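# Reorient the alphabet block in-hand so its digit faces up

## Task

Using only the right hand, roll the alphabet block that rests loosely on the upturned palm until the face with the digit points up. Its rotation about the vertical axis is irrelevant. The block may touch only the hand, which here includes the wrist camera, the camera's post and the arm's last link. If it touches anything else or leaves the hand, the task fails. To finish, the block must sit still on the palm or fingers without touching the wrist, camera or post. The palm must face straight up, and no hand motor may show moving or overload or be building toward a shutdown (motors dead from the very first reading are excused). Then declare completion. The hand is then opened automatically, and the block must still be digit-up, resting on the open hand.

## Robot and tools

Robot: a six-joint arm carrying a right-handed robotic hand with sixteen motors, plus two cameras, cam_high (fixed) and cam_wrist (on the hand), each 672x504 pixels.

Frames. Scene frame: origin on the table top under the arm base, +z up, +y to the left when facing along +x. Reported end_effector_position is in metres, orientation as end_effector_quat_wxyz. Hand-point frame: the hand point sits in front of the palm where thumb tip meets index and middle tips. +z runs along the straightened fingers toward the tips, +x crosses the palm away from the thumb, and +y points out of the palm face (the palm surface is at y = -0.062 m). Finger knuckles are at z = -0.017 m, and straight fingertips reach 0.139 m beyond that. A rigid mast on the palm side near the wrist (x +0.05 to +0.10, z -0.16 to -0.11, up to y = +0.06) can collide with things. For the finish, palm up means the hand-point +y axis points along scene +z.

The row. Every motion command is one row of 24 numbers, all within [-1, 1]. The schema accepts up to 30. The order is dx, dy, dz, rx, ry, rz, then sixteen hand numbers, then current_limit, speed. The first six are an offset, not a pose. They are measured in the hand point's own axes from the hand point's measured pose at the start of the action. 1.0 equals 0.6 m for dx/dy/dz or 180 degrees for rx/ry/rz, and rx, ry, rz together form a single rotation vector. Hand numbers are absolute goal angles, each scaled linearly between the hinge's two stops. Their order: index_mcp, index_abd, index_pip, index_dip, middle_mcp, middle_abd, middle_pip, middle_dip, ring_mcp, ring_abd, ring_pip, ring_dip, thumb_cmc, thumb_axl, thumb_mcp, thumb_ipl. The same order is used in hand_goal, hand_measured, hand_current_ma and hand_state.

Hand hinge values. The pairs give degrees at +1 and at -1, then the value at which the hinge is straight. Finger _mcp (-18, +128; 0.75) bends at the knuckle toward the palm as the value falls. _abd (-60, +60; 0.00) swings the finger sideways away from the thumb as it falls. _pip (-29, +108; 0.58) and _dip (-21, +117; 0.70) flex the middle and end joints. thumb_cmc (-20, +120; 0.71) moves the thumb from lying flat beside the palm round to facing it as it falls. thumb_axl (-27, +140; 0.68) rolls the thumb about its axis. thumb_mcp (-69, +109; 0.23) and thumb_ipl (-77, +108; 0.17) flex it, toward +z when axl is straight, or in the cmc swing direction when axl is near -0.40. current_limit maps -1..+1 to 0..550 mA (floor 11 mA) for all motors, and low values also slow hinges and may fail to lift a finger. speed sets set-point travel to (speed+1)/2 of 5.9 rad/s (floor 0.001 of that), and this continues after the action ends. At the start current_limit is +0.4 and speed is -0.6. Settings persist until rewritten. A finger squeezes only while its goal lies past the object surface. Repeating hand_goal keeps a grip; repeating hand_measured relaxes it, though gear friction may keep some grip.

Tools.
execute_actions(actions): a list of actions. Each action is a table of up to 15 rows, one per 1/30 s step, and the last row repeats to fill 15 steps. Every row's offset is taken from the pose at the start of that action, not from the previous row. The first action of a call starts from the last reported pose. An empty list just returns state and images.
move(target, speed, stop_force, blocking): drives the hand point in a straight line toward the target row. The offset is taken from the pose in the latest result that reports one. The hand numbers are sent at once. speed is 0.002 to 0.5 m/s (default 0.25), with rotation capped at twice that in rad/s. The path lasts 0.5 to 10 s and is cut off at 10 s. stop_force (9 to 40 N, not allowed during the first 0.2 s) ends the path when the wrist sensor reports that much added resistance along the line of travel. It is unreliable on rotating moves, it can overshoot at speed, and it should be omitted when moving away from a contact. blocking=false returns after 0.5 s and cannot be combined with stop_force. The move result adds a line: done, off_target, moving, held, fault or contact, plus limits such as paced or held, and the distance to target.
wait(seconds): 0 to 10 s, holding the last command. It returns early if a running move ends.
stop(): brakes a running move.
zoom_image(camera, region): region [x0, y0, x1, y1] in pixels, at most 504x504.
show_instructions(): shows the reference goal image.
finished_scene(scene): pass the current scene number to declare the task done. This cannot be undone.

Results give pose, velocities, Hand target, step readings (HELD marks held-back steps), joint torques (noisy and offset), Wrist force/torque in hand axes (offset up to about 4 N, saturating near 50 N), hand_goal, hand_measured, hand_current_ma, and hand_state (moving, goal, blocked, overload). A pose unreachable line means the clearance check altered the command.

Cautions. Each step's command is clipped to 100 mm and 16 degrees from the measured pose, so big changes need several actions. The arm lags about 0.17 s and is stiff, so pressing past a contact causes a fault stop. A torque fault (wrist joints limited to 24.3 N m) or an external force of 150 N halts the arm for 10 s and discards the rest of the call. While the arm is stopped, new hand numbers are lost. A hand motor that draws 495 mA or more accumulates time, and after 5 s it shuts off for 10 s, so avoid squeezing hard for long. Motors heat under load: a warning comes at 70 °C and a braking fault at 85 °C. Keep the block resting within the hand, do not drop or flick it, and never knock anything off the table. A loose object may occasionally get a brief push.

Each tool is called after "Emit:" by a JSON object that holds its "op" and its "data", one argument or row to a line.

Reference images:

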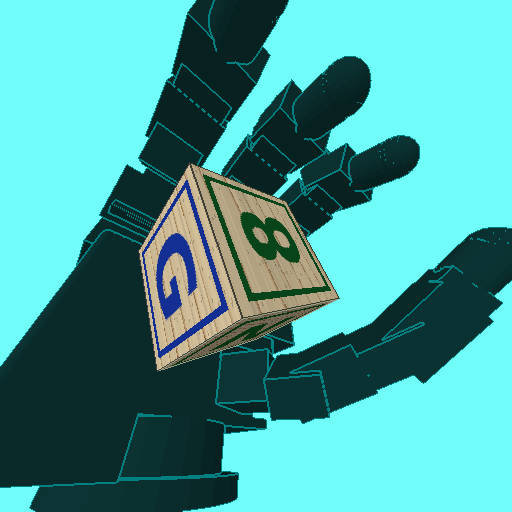

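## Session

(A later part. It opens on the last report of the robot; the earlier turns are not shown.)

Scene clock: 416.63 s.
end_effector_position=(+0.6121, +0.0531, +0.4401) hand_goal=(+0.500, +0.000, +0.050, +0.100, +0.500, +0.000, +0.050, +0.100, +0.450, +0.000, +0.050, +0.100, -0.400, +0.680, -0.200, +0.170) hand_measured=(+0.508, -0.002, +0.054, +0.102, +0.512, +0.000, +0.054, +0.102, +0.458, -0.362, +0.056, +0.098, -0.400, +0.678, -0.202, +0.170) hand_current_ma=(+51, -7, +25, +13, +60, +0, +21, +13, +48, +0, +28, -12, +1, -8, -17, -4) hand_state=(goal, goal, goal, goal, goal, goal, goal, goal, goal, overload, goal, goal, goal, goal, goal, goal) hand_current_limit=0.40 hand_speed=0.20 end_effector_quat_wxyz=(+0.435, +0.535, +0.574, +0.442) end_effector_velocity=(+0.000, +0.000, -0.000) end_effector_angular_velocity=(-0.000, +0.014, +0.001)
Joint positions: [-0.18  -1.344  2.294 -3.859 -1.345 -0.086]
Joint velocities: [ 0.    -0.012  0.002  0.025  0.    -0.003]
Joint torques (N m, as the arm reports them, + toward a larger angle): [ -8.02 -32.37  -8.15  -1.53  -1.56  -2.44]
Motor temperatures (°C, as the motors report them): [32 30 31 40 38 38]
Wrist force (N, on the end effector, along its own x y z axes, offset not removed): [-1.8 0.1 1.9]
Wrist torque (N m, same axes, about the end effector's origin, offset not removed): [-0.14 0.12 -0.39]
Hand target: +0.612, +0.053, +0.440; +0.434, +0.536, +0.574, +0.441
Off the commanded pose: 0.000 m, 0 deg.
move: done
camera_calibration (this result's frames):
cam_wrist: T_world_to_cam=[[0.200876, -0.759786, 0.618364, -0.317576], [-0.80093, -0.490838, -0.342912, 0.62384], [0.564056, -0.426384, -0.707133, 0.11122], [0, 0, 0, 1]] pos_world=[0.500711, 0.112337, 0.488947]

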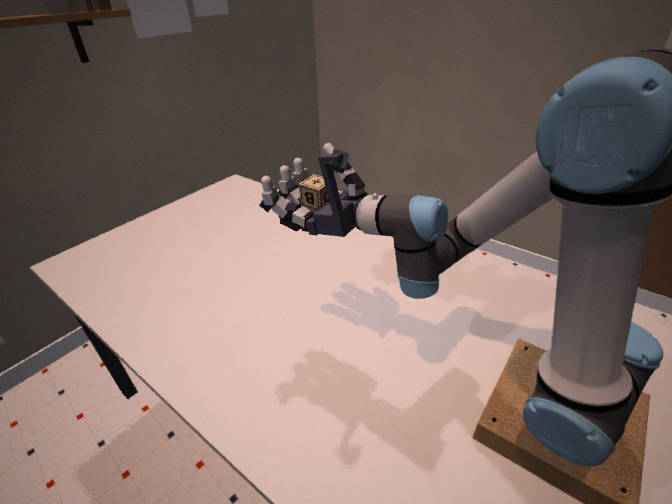

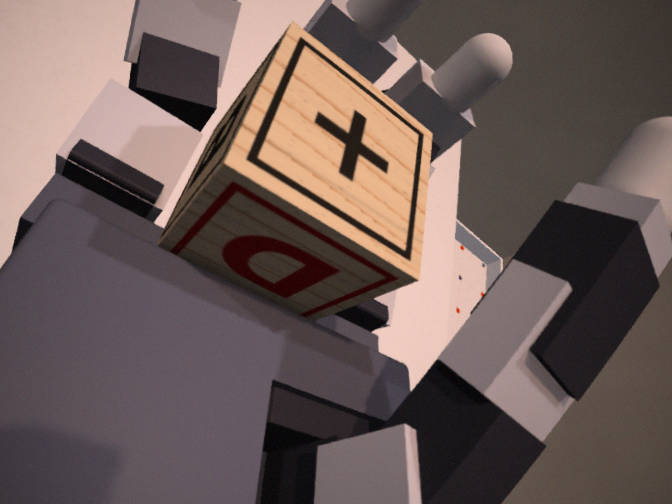

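Emit:
{"op": "execute_actions", "data": {
  "actions": [
    [[0,0,0,-0.05,0,0,0.48,0,0,0.1,0.45,0,0,0.1,0.3,0,0,0.1,-0.75,0.68,0.1,0.17,0.4,0.1]],
    [[0,0,0,-0.05,0,0,0.48,0,-0.3,0.1,0.48,0,-0.3,0.1,0.3,0,0,0.1,-0.75,0.68,0.1,0.17,0.4,0.1]],
    [[0,0,0,-0.05,0,0,0.48,0,-0.3,0.1,0.5,0,-0.7,-0.2,0.3,0,0,0.1,-0.75,0.68,0.1,0.17,0.4,0.1]],
    [[0,0,0,0,0,0,0.48,0,-0.3,0.1,0.5,0,-0.85,-0.3,0.3,0,0,0.1,-0.75,0.68,0.1,0.17,0.4,0.1]],
    [[0,0,0,0,0,0,0.48,0,-0.3,0.1,0.4,0,-0.6,-0.1,0.3,0,0,0.1,-0.75,0.68,0.1,0.17,0.4,0]],
    [[0,0,0,0,0,0,0.4,0,-0.3,0.1,0.25,0,-0.55,0,0.3,0,0,0.1,-0.75,0.68,0.1,0.17,0.4,0]],
    [[0,0,0,0,0,0,0.3,0,-0.3,0.1,0.1,0,-0.45,0.1,0.3,0,0,0.1,-0.75,0.68,0.1,0.17,0.4,0]],
    [[0,0,0,0,0,0,0.1,0,0,0.2,-0.1,0,-0.1,0.3,0.2,0,0,0.1,-0.75,0.68,0.1,0.17,0.4,0]],
    [[0,0,0,0.03,0,0,-0.1,0,0.2,0.2,-0.35,0,0.3,0.3,0.1,0,0,0.1,-0.75,0.68,0.1,0.17,0.4,0]],
    [[0,0,0,0.03,0,0,-0.1,0,0.2,0.2,-0.42,0,0.4,0.3,0.1,0,0,0.1,-0.75,0.68,0.1,0.17,0.4,0]],
    [[0,0,0,0.025,0,0,-0.1,0,0.2,0.2,-0.3,0,0.4,0.3,0.1,0,0,0.1,-0.6,0.68,0.0,0.17,0.4,0]],
    [[0,0,0,0,0,0,-0.1,0,0.2,0.2,-0.3,0,0.4,0.3,0.1,0,0,0.1,-0.5,0.68,0.0,0.17,0.4,0]]
  ]
}}

Scene clock: 450.30 s.
end_effector_position=(+0.6118, +0.0532, +0.4395) hand_goal=(-0.100, +0.000, +0.200, +0.200, -0.300, +0.000, +0.400, +0.300, +0.100, +0.000, +0.000, +0.100, -0.500, +0.680, +0.000, +0.170) hand_measured=(-0.092, -0.002, +0.198, +0.196, -0.298, +0.000, +0.398, +0.296, +0.112, -0.362, +0.002, +0.098, -0.502, +0.680, +0.000, +0.170) hand_current_ma=(+45, -7, -14, -18, +7, +0, -12, -17, +63, +0, +11, -12, -7, -5, -1, -4) hand_state=(goal, goal, goal, goal, goal, goal, goal, goal, goal, overload, goal, goal, goal, goal, goal, goal) hand_current_limit=0.40 hand_speed=0.00 end_effector_quat_wxyz=(+0.485, +0.490, +0.527, +0.497) end_effector_velocity=(-0.000, +0.001, +0.000) end_effector_angular_velocity=(+0.001, -0.001, +0.001)
Joint positions: [-0.177 -1.162  2.239 -4.19  -1.334 -0.039]
Joint velocities: [ 0.001  0.001 -0.    -0.001 -0.     0.001]
Joint torques (N m, as the arm reports them, + toward a larger angle): [ -6.28 -19.44 -16.51  -3.59  -1.2    0.79]
Motor temperatures (°C, as the motors report them): [32 30 31 40 38 38]
Wrist force (N, on the end effector, along its own x y z axes, offset not removed): [1.1 1.6 3.6]
Wrist torque (N m, same axes, about the end effector's origin, offset not removed): [-0.16 -0.28 0.00]
Hand target: +0.612, +0.053, +0.439; +0.485, +0.490, +0.527, +0.497
Off the commanded pose: 0.000 m, 0 deg.
Step readings (end_effector_position; steps 1 to 15: 1st action; 16 to 30: 2nd action; 31 to 45: 3rd action; 46 to 60: 4th action; 61 to 75: 5th action; 76 to 90: 6th action; 91 to 105: 7th action; 106 to 120: 8th action; 121 to 135: 9th action; 136 to 150: 10th action; 151 to 165: 11th action; 166 to 180: 12th action):
0: (+0.6121, +0.0531, +0.4401)
1: (+0.6122, +0.0531, +0.4401)
2: (+0.6135, +0.0529, +0.4387)
4: (+0.6155, +0.0525, +0.4329)
8: (+0.6120, +0.0530, +0.4376)
15: (+0.6120, +0.0531, +0.4399)
16: (+0.6121, +0.0531, +0.4400)
17: (+0.6137, +0.0528, +0.4398)
19: (+0.6154, +0.0525, +0.4361)
23: (+0.6120, +0.0531, +0.4381)
30: (+0.6119, +0.0531, +0.4397)
31: (+0.6120, +0.0531, +0.4397)
32: (+0.6133, +0.0530, +0.4395)
34: (+0.6144, +0.0527, +0.4373)
38: (+0.6118, +0.0531, +0.4383)
45: (+0.6118, +0.0531, +0.4395)
46: (+0.6118, +0.0531, +0.4395)
47: (+0.6118, +0.0531, +0.4395)
49: (+0.6118, +0.0531, +0.4395)
53: (+0.6119, +0.0531, +0.4395)
60: (+0.6118, +0.0531, +0.4395)
61: (+0.6118, +0.0532, +0.4395)
62: (+0.6118, +0.0532, +0.4395)
64: (+0.6118, +0.0532, +0.4395)
68: (+0.6118, +0.0532, +0.4395)
75: (+0.6118, +0.0532, +0.4395)
76: (+0.6118, +0.0532, +0.4395)
77: (+0.6118, +0.0532, +0.4395)
79: (+0.6118, +0.0532, +0.4395)
83: (+0.6118, +0.0532, +0.4395)
90: (+0.6118, +0.0532, +0.4395)
91: (+0.6118, +0.0532, +0.4395)
92: (+0.6118, +0.0532, +0.4395)
94: (+0.6118, +0.0532, +0.4395)
98: (+0.6118, +0.0532, +0.4395)
105: (+0.6118, +0.0532, +0.4395)
106: (+0.6118, +0.0532, +0.4395)
107: (+0.6118, +0.0532, +0.4395)
109: (+0.6118, +0.0532, +0.4395)
113: (+0.6118, +0.0532, +0.4395)
120: (+0.6118, +0.0532, +0.4395)
121: (+0.6118, +0.0532, +0.4395)
122: (+0.6112, +0.0533, +0.4399)
124: (+0.6109, +0.0534, +0.4397)
128: (+0.6114, +0.0533, +0.4393)
135: (+0.6118, +0.0532, +0.4395)
136: (+0.6118, +0.0532, +0.4395)
137: (+0.6109, +0.0533, +0.4398)
139: (+0.6106, +0.0534, +0.4397)
143: (+0.6113, +0.0532, +0.4393)
150: (+0.6118, +0.0532, +0.4395)
151: (+0.6117, +0.0532, +0.4395)
152: (+0.6109, +0.0533, +0.4398)
154: (+0.6107, +0.0534, +0.4398)
158: (+0.6114, +0.0532, +0.4394)
165: (+0.6118, +0.0532, +0.4395)
166: (+0.6118, +0.0532, +0.4395)
167: (+0.6118, +0.0532, +0.4395)
169: (+0.6118, +0.0532, +0.4395)
173: (+0.6117, +0.0532, +0.4396)
180: end_effector_position above
camera_calibration (this result's frames):
cam_wrist: T_world_to_cam=[[0.0800766, -0.765467, 0.638474, -0.251668], [-0.714317, -0.490815, -0.49885, 0.638951], [0.695226, -0.416126, -0.586089, -0.0230098], [0, 0, 0, 1]] pos_world=[0.492563, 0.111388, 0.465938]

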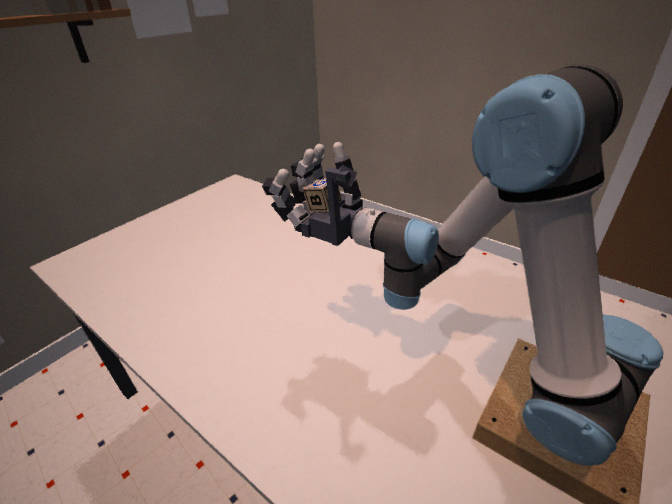

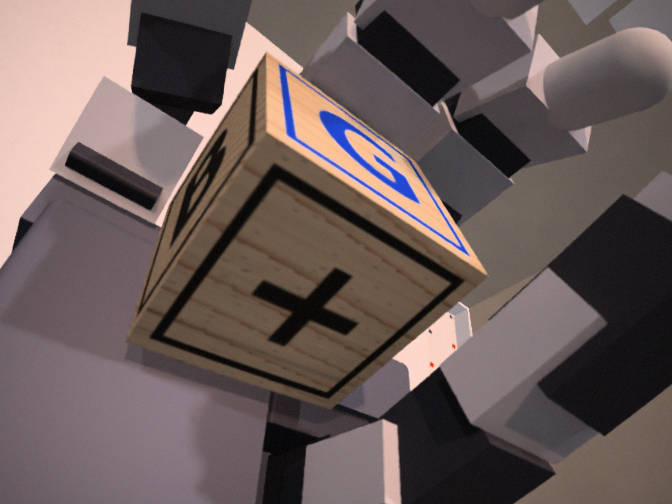

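Emit:
{"op": "execute_actions", "data": {
  "actions": [
    [[0,0,0,-0.02,0,0,0.2,0,0.2,0.2,-0.5,0,0.4,0.3,0.1,0,0,0.1,-0.3,0.68,0.0,0.17,0.4,0]],
    [[0,0,0,0,0,0,0.2,0,0.2,0.2,-0.7,0,0.4,0.3,0.1,0,0,0.1,-0.3,0.68,0.0,0.17,0.4,0]],
    [[0,0,0,0,0,0,0.2,0,0.2,0.2,-0.85,0,0.4,0.3,0.1,0,0,0.1,-0.3,0.68,0.0,0.17,0.4,0]],
    [[0,0,0,0,0,0,0.2,0,0.2,0.2,-0.4,0,0.4,0.3,0.1,0,0,0.1,-0.3,0.68,0.0,0.17,0.4,0]]
  ]
}}

Scene clock: 458.30 s.
end_effector_position=(+0.6118, +0.0532, +0.4394) hand_goal=(+0.200, +0.000, +0.200, +0.200, -0.400, +0.000, +0.400, +0.300, +0.100, +0.000, +0.000, +0.100, -0.300, +0.680, +0.000, +0.170) hand_measured=(+0.206, -0.002, +0.198, +0.198, -0.402, +0.000, +0.402, +0.298, +0.112, -0.362, +0.002, +0.098, -0.298, +0.680, +0.000, +0.170) hand_current_ma=(+34, -7, -7, -15, -7, +0, +7, -15, +63, +0, +11, -12, +9, -5, -3, -4) hand_state=(goal, goal, goal, goal, goal, goal, goal, goal, goal, overload, goal, goal, goal, goal, goal, goal) hand_current_limit=0.40 hand_speed=0.00 end_effector_quat_wxyz=(+0.500, +0.474, +0.512, +0.513) end_effector_velocity=(-0.000, +0.001, +0.000) end_effector_angular_velocity=(+0.000, -0.000, +0.003)
Joint positions: [-0.174 -1.108  2.211 -4.279 -1.335 -0.023]
Joint velocities: [ 0.001 -0.    -0.    -0.     0.002  0.   ]
Joint torques (N m, as the arm reports them, + toward a larger angle): [  7.41 -35.49  -5.67  -1.29  -0.84  -0.39]
Motor temperatures (°C, as the motors report them): [32 30 31 40 38 38]
Wrist force (N, on the end effector, along its own x y z axes, offset not removed): [-0.7 -1.0 0.6]
Wrist torque (N m, same axes, about the end effector's origin, offset not removed): [-0.32 0.01 -0.28]
Hand target: +0.612, +0.053, +0.439; +0.500, +0.474, +0.512, +0.513
Off the commanded pose: 0.000 m, 0 deg.
Step readings (end_effector_position; steps 1 to 15: 1st action; 16 to 30: 2nd action; 31 to 45: 3rd action; 46 to 60: 4th action):
0: (+0.6118, +0.0532, +0.4395)
1: (+0.6119, +0.0532, +0.4395)
2: (+0.6126, +0.0530, +0.4390)
4: (+0.6123, +0.0530, +0.4387)
8: (+0.6118, +0.0532, +0.4392)
15: (+0.6117, +0.0532, +0.4394)
16: (+0.6117, +0.0532, +0.4394)
17: (+0.6117, +0.0532, +0.4394)
19: (+0.6117, +0.0532, +0.4394)
23: (+0.6118, +0.0532, +0.4394)
30: (+0.6118, +0.0532, +0.4394)
31: (+0.6118, +0.0532, +0.4394)
32: (+0.6118, +0.0532, +0.4394)
34: (+0.6118, +0.0532, +0.4394)
38: (+0.6118, +0.0532, +0.4394)
45: (+0.6118, +0.0532, +0.4394)
46: (+0.6118, +0.0532, +0.4394)
47: (+0.6118, +0.0532, +0.4394)
49: (+0.6118, +0.0532, +0.4394)
53: (+0.6118, +0.0532, +0.4394)
60: end_effector_position above
camera_calibration (this result's frames):
cam_wrist: T_world_to_cam=[[0.0415926, -0.767424, 0.639789, -0.228568], [-0.681146, -0.490253, -0.543775, 0.638356], [0.730965, -0.413173, -0.543119, -0.0639601], [0, 0, 0, 1]] pos_world=[0.491073, 0.111121, 0.45862]

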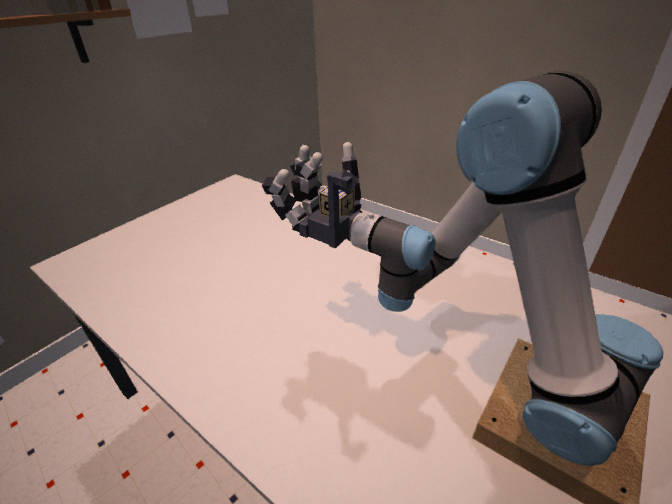

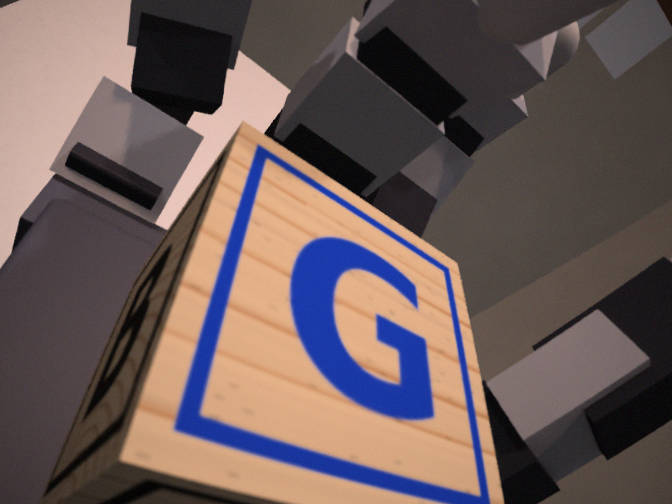

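Emit:
{"op": "execute_actions", "data": {
  "actions": [
    [[0,0,0,0.03,0,0,-0.2,0,0.4,0.3,-0.35,0,0.4,0.3,-0.2,0,0.3,0.2,-0.3,0.68,0.0,0.17,0.4,0]],
    [[0,0,0,0.03,0,0,-0.2,0,0.4,0.3,-0.35,0,0.4,0.3,-0.2,0,0.3,0.2,-0.3,0.68,0.0,0.17,0.4,0]],
    [[0,0,0,0,0,0,-0.2,0,0.4,0.3,-0.35,0,0.4,0.3,-0.2,0,0.3,0.2,-0.3,0.68,0.0,0.17,0.4,0]]
  ]
}}

Scene clock: 476.20 s.
end_effector_position=(+0.6117, +0.0532, +0.4395) hand_goal=(-0.200, +0.000, +0.400, +0.300, -0.350, +0.000, +0.400, +0.300, -0.200, +0.000, +0.300, +0.200, -0.300, +0.680, +0.000, +0.170) hand_measured=(-0.190, -0.002, +0.398, +0.298, -0.348, +0.000, +0.402, +0.298, -0.190, -0.362, +0.298, +0.198, -0.298, +0.680, +0.000, +0.170) hand_current_ma=(+60, -7, -7, -14, +10, +0, +6, -15, +55, +0, -11, -16, +14, -5, -7, -4) hand_state=(goal, goal, goal, goal, goal, goal, goal, goal, goal, overload, goal, goal, goal, goal, goal, goal) hand_current_limit=0.40 hand_speed=0.00 end_effector_quat_wxyz=(+0.454, +0.519, +0.557, +0.463) end_effector_velocity=(+0.000, +0.000, -0.001) end_effector_angular_velocity=(+0.002, +0.002, -0.000)
Joint positions: [-0.179 -1.274  2.281 -3.992 -1.338 -0.069]
Joint velocities: [ 0.001  0.002 -0.     0.    -0.001  0.002]
Joint torques (N m, as the arm reports them, + toward a larger angle): [ -6.61 -17.05 -11.96  -3.89  -0.74   1.89]
Motor temperatures (°C, as the motors report them): [32 30 31 40 38 38]
Wrist force (N, on the end effector, along its own x y z axes, offset not removed): [-0.8 1.3 0.2]
Wrist torque (N m, same axes, about the end effector's origin, offset not removed): [0.12 -0.07 -0.21]
Hand target: +0.612, +0.053, +0.439; +0.454, +0.519, +0.557, +0.463
Off the commanded pose: 0.000 m, 0 deg.
Step readings (end_effector_position; steps 1 to 15: 1st action; 16 to 30: 2nd action; 31 to 45: 3rd action):
0: (+0.6118, +0.0532, +0.4394)
1: (+0.6117, +0.0532, +0.4394)
2: (+0.6106, +0.0534, +0.4398)
4: (+0.6101, +0.0536, +0.4400)
8: (+0.6111, +0.0534, +0.4393)
15: (+0.6117, +0.0532, +0.4394)
16: (+0.6117, +0.0532, +0.4394)
17: (+0.6105, +0.0534, +0.4400)
19: (+0.6099, +0.0536, +0.4406)
23: (+0.6110, +0.0533, +0.4395)
30: (+0.6117, +0.0532, +0.4394)
31: (+0.6117, +0.0532, +0.4394)
32: (+0.6117, +0.0532, +0.4395)
34: (+0.6117, +0.0532, +0.4395)
38: (+0.6117, +0.0532, +0.4395)
45: end_effector_position above
camera_calibration (this result's frames):
cam_wrist: T_world_to_cam=[[0.156199, -0.761787, 0.628715, -0.294092], [-0.771727, -0.491404, -0.403684, 0.63222], [0.616474, -0.422141, -0.664648, 0.0600572], [0, 0, 0, 1]] pos_world=[0.496814, 0.111993, 0.480034]

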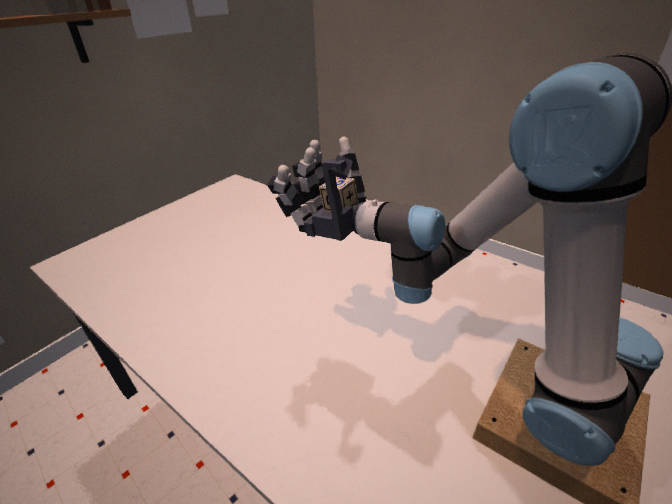

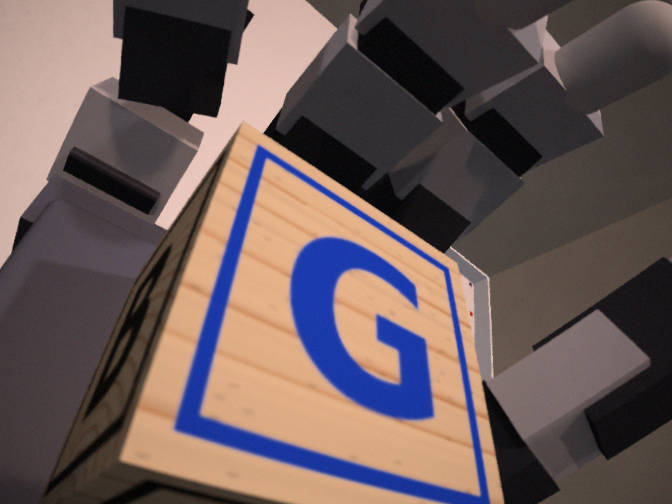

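Emit:
{"op": "execute_actions", "data": {
  "actions": [
    [[0,0,0,0,0,0,-0.2,0,0.4,0.3,-0.35,0,0.4,0.3,-0.2,0,0.3,0.2,-0.5,0.68,-0.2,0.17,0.4,0]],
    [[0,0,0,0,0,0,-0.2,0,0.4,0.3,-0.35,0,0.4,0.3,-0.2,0,0.3,0.2,-0.7,0.68,-0.3,0.17,0.4,0]],
    [[0,0,0,0,0,0,-0.2,0,0.4,0.3,-0.35,0,0.4,0.3,-0.2,0,0.3,0.2,-0.85,0.68,-0.3,0.17,0.4,0]],
    [[0,0,0,0,0,0,-0.2,0,0.4,0.3,-0.35,0,0.4,0.3,-0.2,0,0.3,0.2,-0.85,0.68,-0.3,0.17,0.4,0]]
  ]
}}

Scene clock: 486.70 s.
end_effector_position=(+0.6117, +0.0532, +0.4394) hand_goal=(-0.200, +0.000, +0.400, +0.300, -0.350, +0.000, +0.400, +0.300, -0.200, +0.000, +0.300, +0.200, -0.850, +0.680, -0.300, +0.170) hand_measured=(-0.190, -0.002, +0.398, +0.298, -0.348, -0.012, +0.400, +0.298, -0.190, -0.362, +0.298, +0.198, -0.686, +0.698, -0.298, +0.172) hand_current_ma=(+60, -7, -7, -14, +12, -64, -2, -15, +55, +0, -11, -16, +385, +111, +12, +7) hand_state=(goal, goal, goal, goal, goal, goal, goal, goal, goal, overload, goal, goal, blocked, goal, goal, goal) hand_current_limit=0.40 hand_speed=0.00 end_effector_quat_wxyz=(+0.454, +0.519, +0.557, +0.463) end_effector_velocity=(+0.000, -0.001, -0.001) end_effector_angular_velocity=(+0.002, +0.002, -0.001)
Joint positions: [-0.179 -1.274  2.281 -3.992 -1.338 -0.069]
Joint velocities: [-0.002  0.001  0.     0.001  0.001  0.002]
Joint torques (N m, as the arm reports them, + toward a larger angle): [  5.8  -23.16 -16.51  -3.3    0.45  -0.72]
Motor temperatures (°C, as the motors report them): [32 31 31 40 38 38]
Wrist force (N, on the end effector, along its own x y z axes, offset not removed): [1.8 1.9 1.2]
Wrist torque (N m, same axes, about the end effector's origin, offset not removed): [0.14 -0.22 -0.05]
Hand target: +0.612, +0.053, +0.439; +0.454, +0.519, +0.557, +0.463
Off the commanded pose: 0.000 m, 0 deg.
Step readings (end_effector_position; steps 1 to 15: 1st action; 16 to 30: 2nd action; 31 to 45: 3rd action; 46 to 60: 4th action):
0: (+0.6117, +0.0532, +0.4394)
1: (+0.6117, +0.0532, +0.4394)
2: (+0.6117, +0.0532, +0.4394)
4: (+0.6117, +0.0532, +0.4394)
8: (+0.6117, +0.0532, +0.4394)
15: (+0.6117, +0.0532, +0.4394)
16: (+0.6117, +0.0532, +0.4394)
17: (+0.6117, +0.0532, +0.4394)
19: (+0.6117, +0.0532, +0.4394)
23: (+0.6117, +0.0532, +0.4394)
30: (+0.6117, +0.0532, +0.4394)
31: (+0.6117, +0.0532, +0.4394)
32: (+0.6117, +0.0532, +0.4394)
34: (+0.6117, +0.0532, +0.4394)
38: (+0.6117, +0.0532, +0.4394)
45: (+0.6117, +0.0532, +0.4394)
46: (+0.6117, +0.0532, +0.4394)
47: (+0.6117, +0.0532, +0.4394)
49: (+0.6117, +0.0532, +0.4394)
53: (+0.6117, +0.0532, +0.4394)
60: end_effector_position above
camera_calibration (this result's frames):
cam_wrist: T_world_to_cam=[[0.156206, -0.761816, 0.628678, -0.294079], [-0.77172, -0.491392, -0.40371, 0.632236], [0.61648, -0.422102, -0.664667, 0.0600439], [0, 0, 0, 1]] pos_world=[0.49683, 0.111986, 0.48003]

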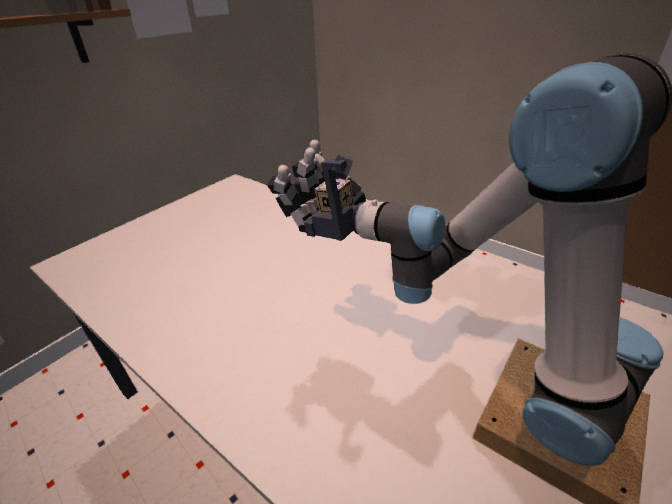

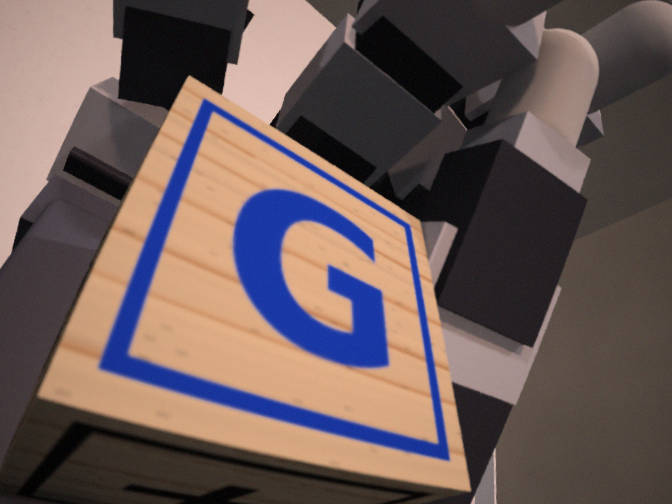

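Emit:
{"op": "execute_actions", "data": {
  "actions": [
    [[0,0,0,0.02,0,0,-0.2,0,0.4,0.3,-0.3,0,0.4,0.3,-0.2,0,0.3,0.2,-0.5,0.68,-0.2,0.17,0.4,0]],
    [[0,0,0,0.02,0,0,-0.2,0,0.4,0.3,-0.3,0,0.4,0.3,-0.2,0,0.3,0.2,-0.4,0.68,-0.2,0.17,0.4,0]],
    [[0,0,0,0,0,0,-0.2,0,0.4,0.3,-0.3,0,0.4,0.3,-0.2,0,0.3,0.2,-0.4,0.68,-0.2,0.17,0.4,0]]
  ]
}}

Scene clock: 495.73 s.
end_effector_position=(+0.6116, +0.0532, +0.4395) hand_goal=(-0.200, +0.000, +0.400, +0.300, -0.300, +0.000, +0.400, +0.300, -0.200, +0.000, +0.300, +0.200, -0.400, +0.680, -0.200, +0.170) hand_measured=(-0.190, -0.002, +0.398, +0.298, -0.296, -0.002, +0.398, +0.298, -0.190, -0.362, +0.298, +0.198, -0.400, +0.682, -0.210, +0.170) hand_current_ma=(+57, -7, -6, -14, +23, -14, -6, -15, +53, +0, -9, -16, -2, +12, -67, -3) hand_state=(goal, goal, goal, goal, goal, goal, goal, goal, goal, overload, goal, goal, goal, goal, goal, goal) hand_current_limit=0.40 hand_speed=0.00 end_effector_quat_wxyz=(+0.421, +0.546, +0.585, +0.428) end_effector_velocity=(-0.000, -0.001, +0.000) end_effector_angular_velocity=(-0.000, -0.001, -0.002)
Joint positions: [-0.18  -1.389  2.301 -3.771 -1.348 -0.098]
Joint velocities: [-0.001 -0.001 -0.    -0.    -0.001  0.   ]
Joint torques (N m, as the arm reports them, + toward a larger angle): [  7.87 -14.51 -16.39  -4.15  -0.74  -0.11]
Motor temperatures (°C, as the motors report them): [32 31 31 40 38 38]
Wrist force (N, on the end effector, along its own x y z axes, offset not removed): [1.3 1.4 0.3]
Wrist torque (N m, same axes, about the end effector's origin, offset not removed): [0.19 -0.39 -0.06]
Hand target: +0.612, +0.053, +0.439; +0.421, +0.546, +0.585, +0.428
Off the commanded pose: 0.000 m, 0 deg.
Step readings (end_effector_position; steps 1 to 15: 1st action; 16 to 30: 2nd action; 31 to 45: 3rd action):
0: (+0.6117, +0.0532, +0.4394)
1: (+0.6116, +0.0532, +0.4395)
2: (+0.6109, +0.0535, +0.4404)
4: (+0.6108, +0.0535, +0.4404)
8: (+0.6114, +0.0533, +0.4396)
15: (+0.6117, +0.0532, +0.4395)
16: (+0.6116, +0.0532, +0.4395)
17: (+0.6109, +0.0533, +0.4406)
19: (+0.6108, +0.0533, +0.4407)
23: (+0.6113, +0.0532, +0.4397)
30: (+0.6116, +0.0532, +0.4394)
31: (+0.6116, +0.0532, +0.4394)
32: (+0.6116, +0.0532, +0.4394)
34: (+0.6116, +0.0532, +0.4394)
38: (+0.6116, +0.0532, +0.4395)
45: end_effector_position above
camera_calibration (this result's frames):
cam_wrist: T_world_to_cam=[[0.230655, -0.758464, 0.609533, -0.331391], [-0.817097, -0.491119, -0.301918, 0.615199], [0.528347, -0.428408, -0.733018, 0.144404], [0, 0, 0, 1]] pos_world=[0.502819, 0.112652, 0.493583]

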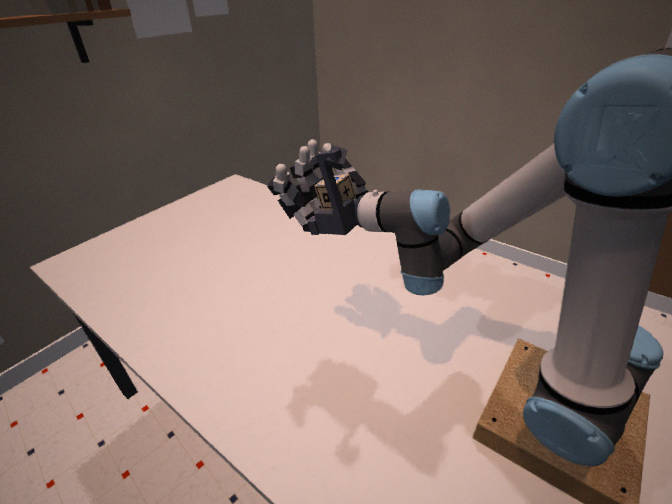

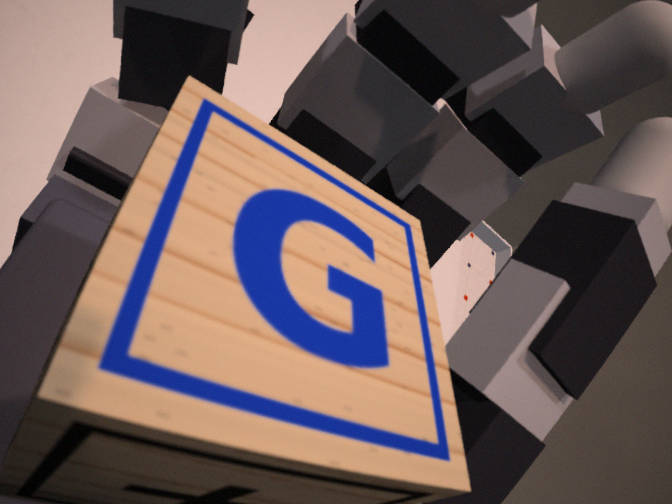

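Emit:
{"op": "move", "data": {
  "target": [0,0,0,0.035,0,0,-0.2,0,0.4,0.3,-0.3,0,0.4,0.3,-0.2,0,0.3,0.2,-0.4,0.68,-0.2,0.17,0.4,0],
  "speed": 0.04
}}

Scene clock: 501.07 s.
end_effector_position=(+0.6116, +0.0532, +0.4395) hand_goal=(-0.200, +0.000, +0.400, +0.300, -0.300, +0.000, +0.400, +0.300, -0.200, +0.000, +0.300, +0.200, -0.400, +0.680, -0.200, +0.170) hand_measured=(-0.190, -0.002, +0.398, +0.298, -0.294, -0.002, +0.400, +0.298, -0.190, -0.362, +0.298, +0.198, -0.400, +0.682, -0.210, +0.170) hand_current_ma=(+57, -7, -6, -14, +35, -14, -5, -14, +53, +0, -7, -15, -1, +12, -67, -3) hand_state=(goal, goal, goal, goal, goal, goal, goal, goal, goal, overload, goal, goal, goal, goal, goal, goal) hand_current_limit=0.40 hand_speed=0.00 end_effector_quat_wxyz=(+0.391, +0.568, +0.607, +0.395) end_effector_velocity=(+0.000, +0.002, -0.000) end_effector_angular_velocity=(-0.002, +0.013, +0.003)
Joint positions: [-0.178 -1.484  2.299 -3.562 -1.362 -0.121]
Joint velocities: [ 0.002 -0.01  -0.002  0.025 -0.001 -0.004]
Joint torques (N m, as the arm reports them, + toward a larger angle): [  9.31 -28.57 -27.91  -1.87  -1.23  -2.4 ]
Motor temperatures (°C, as the motors report them): [32 31 31 40 38 38]
Wrist force (N, on the end effector, along its own x y z axes, offset not removed): [-1.7 1.9 0.7]
Wrist torque (N m, same axes, about the end effector's origin, offset not removed): [0.25 0.03 -0.28]
Hand target: +0.612, +0.053, +0.440; +0.390, +0.568, +0.608, +0.395
Off the commanded pose: 0.000 m, 0 deg.
move: done
camera_calibration (this result's frames):
cam_wrist: T_world_to_cam=[[0.293495, -0.755886, 0.585232, -0.359302], [-0.846217, -0.490226, -0.208796, 0.59204], [0.444722, -0.433953, -0.783523, 0.218079], [0, 0, 0, 1]] pos_world=[0.509463, 0.113277, 0.50476]

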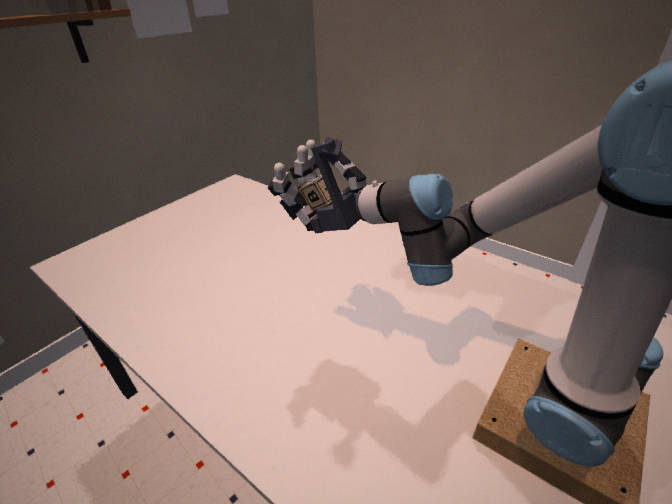

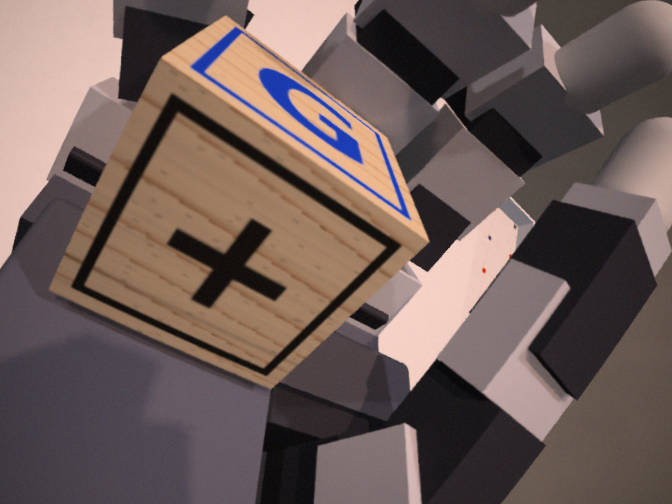

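Emit:
{"op": "execute_actions", "data": {
  "actions": [
    [[0,0,0,0,0,0.03,0,0,0.3,0.2,-0.2,0,0.3,0.2,-0.2,0,0.3,0.2,-0.5,0.68,-0.45,0.17,0.4,-0.2]],
    [[0,0,0,0,0,0.03,0,0,0.3,0.2,-0.2,0,0.3,0.2,-0.25,0,0.3,0.2,-0.5,0.68,-0.45,0.17,0.4,-0.2]],
    [[0,0,0,0,0,0.03,0,0,0.3,0.2,-0.2,0,0.3,0.2,-0.3,0,0.3,0.2,-0.5,0.68,-0.45,0.17,0.4,-0.2]],
    [[0,0,0,0,0,0,0,0,0.3,0.2,-0.2,0,0.3,0.2,-0.3,0,0.3,0.2,-0.5,0.68,-0.45,0.17,0.4,-0.2]]
  ]
}}

Emit:
{"op": "zoom_image", "data": {
  "camera": "cam_high",
  "region": [240, 100, 400, 250]
}}

Scene clock: 516.13 s.
end_effector_position=(+0.6116, +0.0533, +0.4395) hand_goal=(+0.000, +0.000, +0.300, +0.200, -0.200, +0.000, +0.300, +0.200, -0.300, +0.000, +0.300, +0.200, -0.500, +0.680, -0.450, +0.170) hand_measured=(+0.008, -0.002, +0.306, +0.202, -0.194, -0.002, +0.306, +0.202, -0.282, -0.362, +0.300, +0.198, -0.494, +0.682, -0.454, +0.170) hand_current_ma=(+42, -7, +35, +15, +35, -8, +27, +13, +108, +0, -4, -14, +28, +11, -25, -3) hand_state=(goal, goal, goal, goal, goal, goal, goal, goal, goal, overload, goal, goal, goal, goal, goal, goal) hand_current_limit=0.40 hand_speed=-0.20 end_effector_quat_wxyz=(+0.332, +0.647, +0.522, +0.446) end_effector_velocity=(+0.000, +0.000, -0.001) end_effector_angular_velocity=(+0.001, +0.001, +0.001)
Joint positions: [-0.111 -1.484  2.27  -3.538 -1.423  0.185]
Joint velocities: [ 0.001  0.001  0.    -0.001  0.     0.001]
Joint torques (N m, as the arm reports them, + toward a larger angle): [ -2.36 -29.9  -22.18  -3.25   1.3   -2.52]
Motor temperatures (°C, as the motors report them): [32 31 31 40 38 38]
Wrist force (N, on the end effector, along its own x y z axes, offset not removed): [-0.5 2.2 1.5]
Wrist torque (N m, same axes, about the end effector's origin, offset not removed): [0.23 -0.13 -0.07]
Hand target: +0.612, +0.053, +0.440; +0.332, +0.647, +0.522, +0.446
Off the commanded pose: 0.000 m, 0 deg.
Step readings (end_effector_position; steps 1 to 15: 1st action; 16 to 30: 2nd action; 31 to 45: 3rd action; 46 to 60: 4th action):
0: (+0.6116, +0.0532, +0.4395)
1: (+0.6116, +0.0534, +0.4396)
2: (+0.6116, +0.0540, +0.4399)
4: (+0.6115, +0.0539, +0.4398)
8: (+0.6115, +0.0534, +0.4396)
15: (+0.6116, +0.0532, +0.4396)
16: (+0.6116, +0.0534, +0.4396)
17: (+0.6117, +0.0540, +0.4398)
19: (+0.6117, +0.0539, +0.4396)
23: (+0.6116, +0.0534, +0.4394)
30: (+0.6116, +0.0533, +0.4395)
31: (+0.6116, +0.0534, +0.4396)
32: (+0.6117, +0.0540, +0.4399)
34: (+0.6116, +0.0539, +0.4397)
38: (+0.6116, +0.0534, +0.4395)
45: (+0.6116, +0.0533, +0.4395)
46: (+0.6116, +0.0533, +0.4395)
47: (+0.6116, +0.0533, +0.4395)
49: (+0.6116, +0.0533, +0.4395)
53: (+0.6116, +0.0533, +0.4395)
60: end_effector_position above
camera_calibration (this result's frames):
cam_wrist: T_world_to_cam=[[0.208935, -0.906753, 0.366259, -0.203236], [-0.892941, -0.329605, -0.306622, 0.655078], [0.398751, -0.262983, -0.878543, 0.278894], [0, 0, 0, 1]] pos_world=[0.516201, 0.104976, 0.520319]

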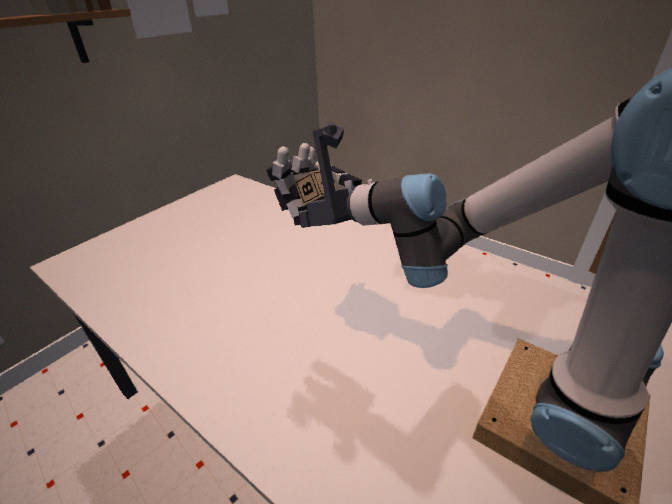

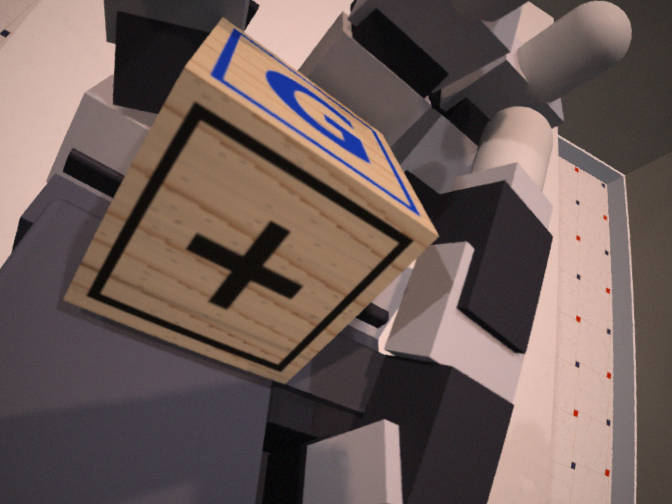

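Region (240, 100, 400, 250) of cam_high's 672x504 image, scaled by 3.150, with more detail than that image has; it fills the top 472 rows of this view, and the rest is white.

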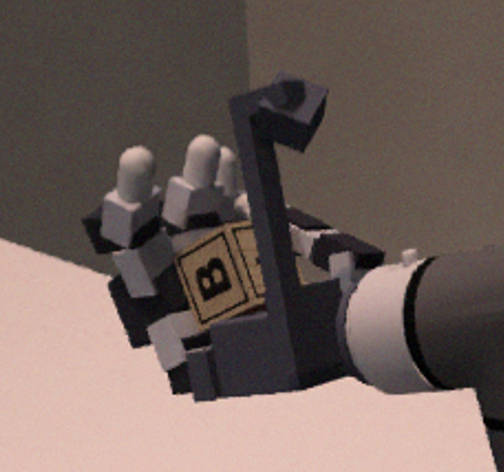

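Emit:
{"op": "execute_actions", "data": {
  "actions": [
    [[0,0,0,0,0,0,0.15,0,0.2,0.2,0,0,0.2,0.2,-0.15,0,0.2,0.2,-0.5,0.68,-0.45,0.17,0.4,-0.3]],
    [[0,0,0,0,0,0.01,0.2,0,0.2,0.2,0.15,0,0.2,0.2,0.0,0,0.2,0.2,-0.5,0.68,-0.45,0.17,0.4,-0.3]],
    [[0,0,0,0,0,0,0.2,0,0.2,0.2,0.15,0,0.2,0.2,0.0,0,0.2,0.2,-0.5,0.68,-0.45,0.17,0.4,-0.3]]
  ]
}}

Emit:
{"op": "zoom_image", "data": {
  "camera": "cam_high",
  "region": [240, 100, 400, 250]
}}

Scene clock: 523.40 s.
end_effector_position=(+0.6116, +0.0533, +0.4395) hand_goal=(+0.200, +0.000, +0.200, +0.200, +0.150, +0.000, +0.200, +0.200, +0.000, +0.000, +0.200, +0.200, -0.500, +0.680, -0.450, +0.170) hand_measured=(+0.208, -0.002, +0.206, +0.202, +0.158, -0.002, +0.206, +0.202, +0.006, -0.362, +0.204, +0.198, -0.494, +0.682, -0.454, +0.170) hand_current_ma=(+45, -7, +32, +14, +47, -8, +26, +13, +37, +0, +20, -14, +28, +11, -25, -3) hand_state=(goal, goal, goal, goal, goal, goal, goal, goal, goal, overload, goal, goal, goal, goal, goal, goal) hand_current_limit=0.40 hand_speed=-0.30 end_effector_quat_wxyz=(+0.325, +0.655, +0.512, +0.451) end_effector_velocity=(+0.000, +0.001, -0.000) end_effector_angular_velocity=(-0.001, +0.001, +0.003)
Joint positions: [-0.104 -1.484  2.266 -3.534 -1.43   0.219]
Joint velocities: [ 0.001  0.     0.     0.     0.002 -0.002]
Joint torques (N m, as the arm reports them, + toward a larger angle): [  6.08 -30.16 -27.09  -2.29  -0.69  -2.08]
Motor temperatures (°C, as the motors report them): [32 31 31 40 38 38]
Wrist force (N, on the end effector, along its own x y z axes, offset not removed): [-1.2 0.4 0.8]
Wrist torque (N m, same axes, about the end effector's origin, offset not removed): [0.12 -0.11 -0.07]
Hand target: +0.612, +0.053, +0.440; +0.325, +0.655, +0.512, +0.451
Off the commanded pose: 0.000 m, 0 deg.
Step readings (end_effector_position; steps 1 to 15: 1st action; 16 to 30: 2nd action; 31 to 45: 3rd action):
0: (+0.6116, +0.0533, +0.4395)
1: (+0.6116, +0.0533, +0.4395)
2: (+0.6116, +0.0533, +0.4395)
4: (+0.6116, +0.0533, +0.4395)
8: (+0.6116, +0.0533, +0.4395)
15: (+0.6116, +0.0533, +0.4395)
16: (+0.6116, +0.0533, +0.4395)
17: (+0.6116, +0.0533, +0.4395)
19: (+0.6116, +0.0533, +0.4395)
23: (+0.6116, +0.0533, +0.4395)
30: (+0.6116, +0.0533, +0.4395)
31: (+0.6116, +0.0533, +0.4395)
32: (+0.6116, +0.0533, +0.4395)
34: (+0.6116, +0.0533, +0.4395)
38: (+0.6116, +0.0533, +0.4395)
45: end_effector_position above
camera_calibration (this result's frames):
cam_wrist: T_world_to_cam=[[0.198423, -0.919382, 0.339655, -0.184456], [-0.897111, -0.309935, -0.314853, 0.66018], [0.394741, -0.242234, -0.886286, 0.283634], [0, 0, 0, 1]] pos_world=[0.516893, 0.103733, 0.521891]

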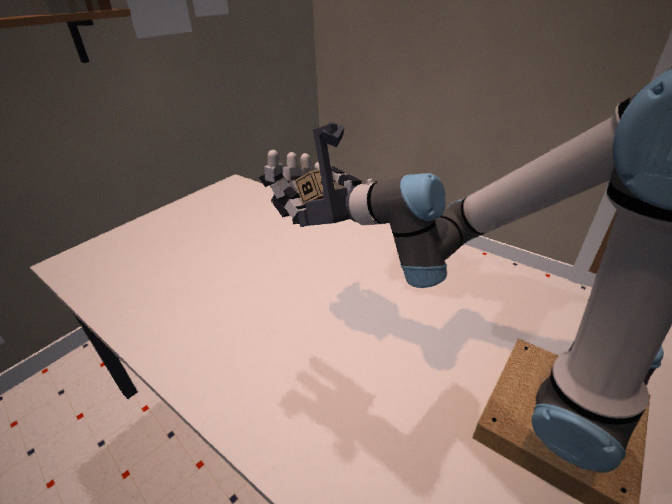

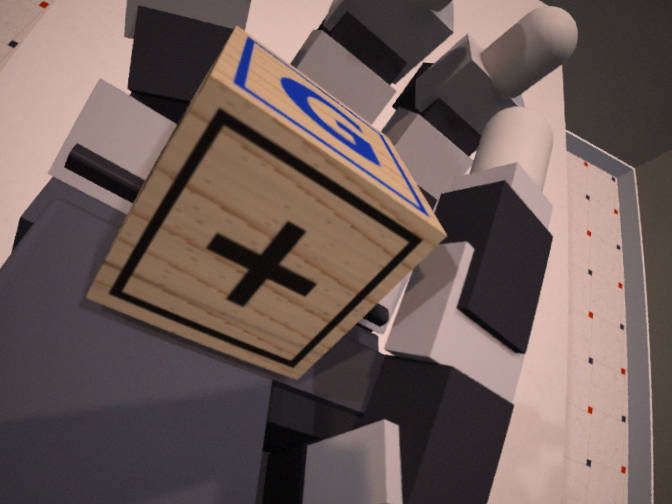

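Region (240, 100, 400, 250) of cam_high's 672x504 image, scaled by 3.150, with more detail than that image has; it fills the top 472 rows of this view, and the rest is white.

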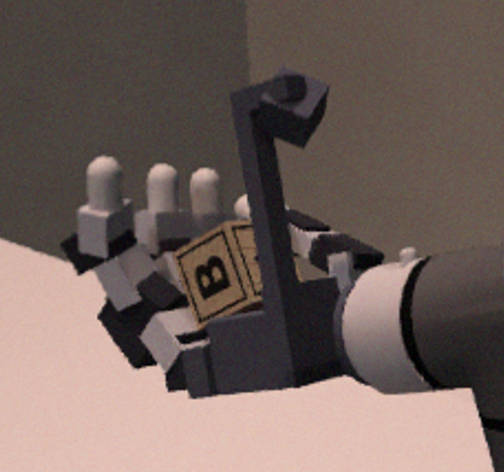

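Emit:
{"op": "execute_actions", "data": {
  "actions": [
    [[0,0,0,0,0,-0.06,0.1,0,0.2,0.2,0.15,0,0.2,0.2,0.1,0,0.2,0.2,-0.5,0.68,-0.45,0.17,0.4,-0.2]],
    [[0,0,0,0,0,-0.07,0.1,0,0.2,0.2,0.15,0,0.2,0.2,0.1,0,0.2,0.2,-0.6,0.68,-0.45,0.17,0.4,-0.2]],
    [[0,0,0,0,0,0,0.1,0,0.2,0.2,0.15,0,0.2,0.2,0.1,0,0.2,0.2,-0.6,0.68,-0.45,0.17,0.4,-0.2]]
  ]
}}

Emit:
{"op": "zoom_image", "data": {
  "camera": "cam_high",
  "region": [240, 100, 400, 250]
}}

Scene clock: 574.87 s.
end_effector_position=(+0.6116, +0.0532, +0.4394) hand_goal=(+0.100, +0.000, +0.200, +0.200, +0.150, +0.000, +0.200, +0.200, +0.100, +0.000, +0.200, +0.200, -0.600, +0.680, -0.450, +0.170) hand_measured=(+0.120, -0.002, +0.206, +0.202, +0.160, -0.002, +0.206, +0.202, +0.108, -0.362, +0.204, +0.198, -0.598, +0.682, -0.454, +0.170) hand_current_ma=(+124, -5, +30, +14, +50, -6, +26, +13, +44, +0, +18, -14, +10, +10, -27, -3) hand_state=(blocked, goal, goal, goal, goal, goal, goal, goal, goal, overload, goal, goal, goal, goal, goal, goal) hand_current_limit=0.40 hand_speed=-0.20 end_effector_quat_wxyz=(+0.409, +0.540, +0.632, +0.377) end_effector_velocity=(-0.000, -0.002, +0.001) end_effector_angular_velocity=(-0.002, -0.002, -0.003)
Joint positions: [-0.2   -1.484  2.305 -3.566 -1.342 -0.221]
Joint velocities: [-0.002 -0.001 -0.    -0.001 -0.002 -0.001]
Joint torques (N m, as the arm reports them, + toward a larger angle): [  9.13 -15.04 -12.63  -4.44  -1.27   1.98]
Motor temperatures (°C, as the motors report them): [32 31 31 40 38 38]
Wrist force (N, on the end effector, along its own x y z axes, offset not removed): [-0.3 2.4 0.3]
Wrist torque (N m, same axes, about the end effector's origin, offset not removed): [0.42 -0.14 -0.20]
Hand target: +0.612, +0.053, +0.439; +0.409, +0.540, +0.632, +0.377
Off the commanded pose: 0.000 m, 0 deg.
Step readings (end_effector_position; steps 1 to 15: 1st action; 16 to 30: 2nd action; 31 to 45: 3rd action):
0: (+0.6116, +0.0533, +0.4395)
1: (+0.6115, +0.0531, +0.4394)
2: (+0.6112, +0.0516, +0.4385)
4: (+0.6110, +0.0510, +0.4380)
8: (+0.6113, +0.0529, +0.4389)
15: (+0.6116, +0.0532, +0.4394)
16: (+0.6115, +0.0531, +0.4394)
17: (+0.6112, +0.0513, +0.4387)
19: (+0.6110, +0.0500, +0.4381)
23: (+0.6113, +0.0526, +0.4387)
30: (+0.6116, +0.0532, +0.4393)
31: (+0.6116, +0.0532, +0.4393)
32: (+0.6116, +0.0532, +0.4393)
34: (+0.6116, +0.0532, +0.4393)
38: (+0.6116, +0.0531, +0.4393)
45: end_effector_position above
camera_calibration (this result's frames):
cam_wrist: T_world_to_cam=[[0.316239, -0.693211, 0.647651, -0.40389], [-0.827989, -0.53491, -0.168244, 0.565341], [0.463063, -0.483043, -0.74313, 0.191593], [0, 0, 0, 1]] pos_world=[0.507102, 0.114973, 0.499073]

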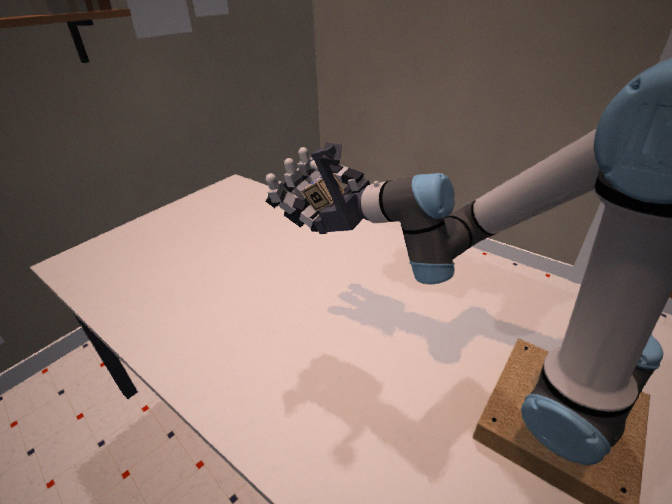

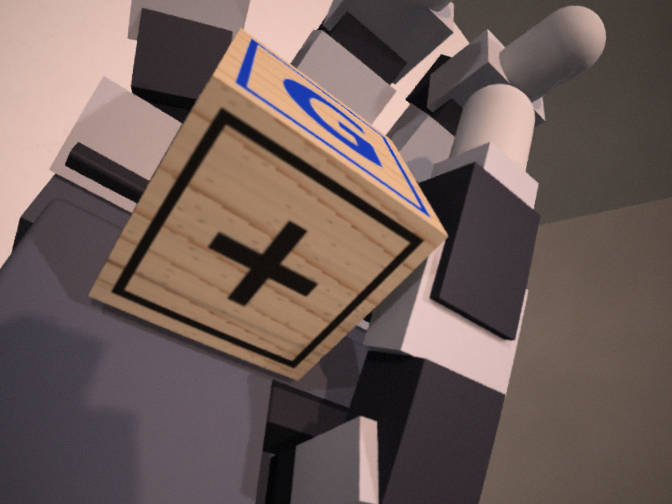

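Region (240, 100, 400, 250) of cam_high's 672x504 image, scaled by 3.150, with more detail than that image has; it fills the top 472 rows of this view, and the rest is white.

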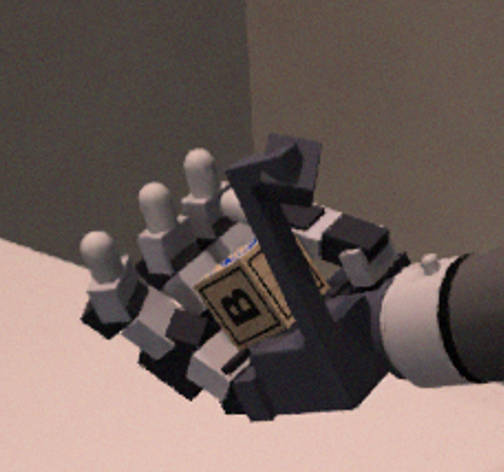

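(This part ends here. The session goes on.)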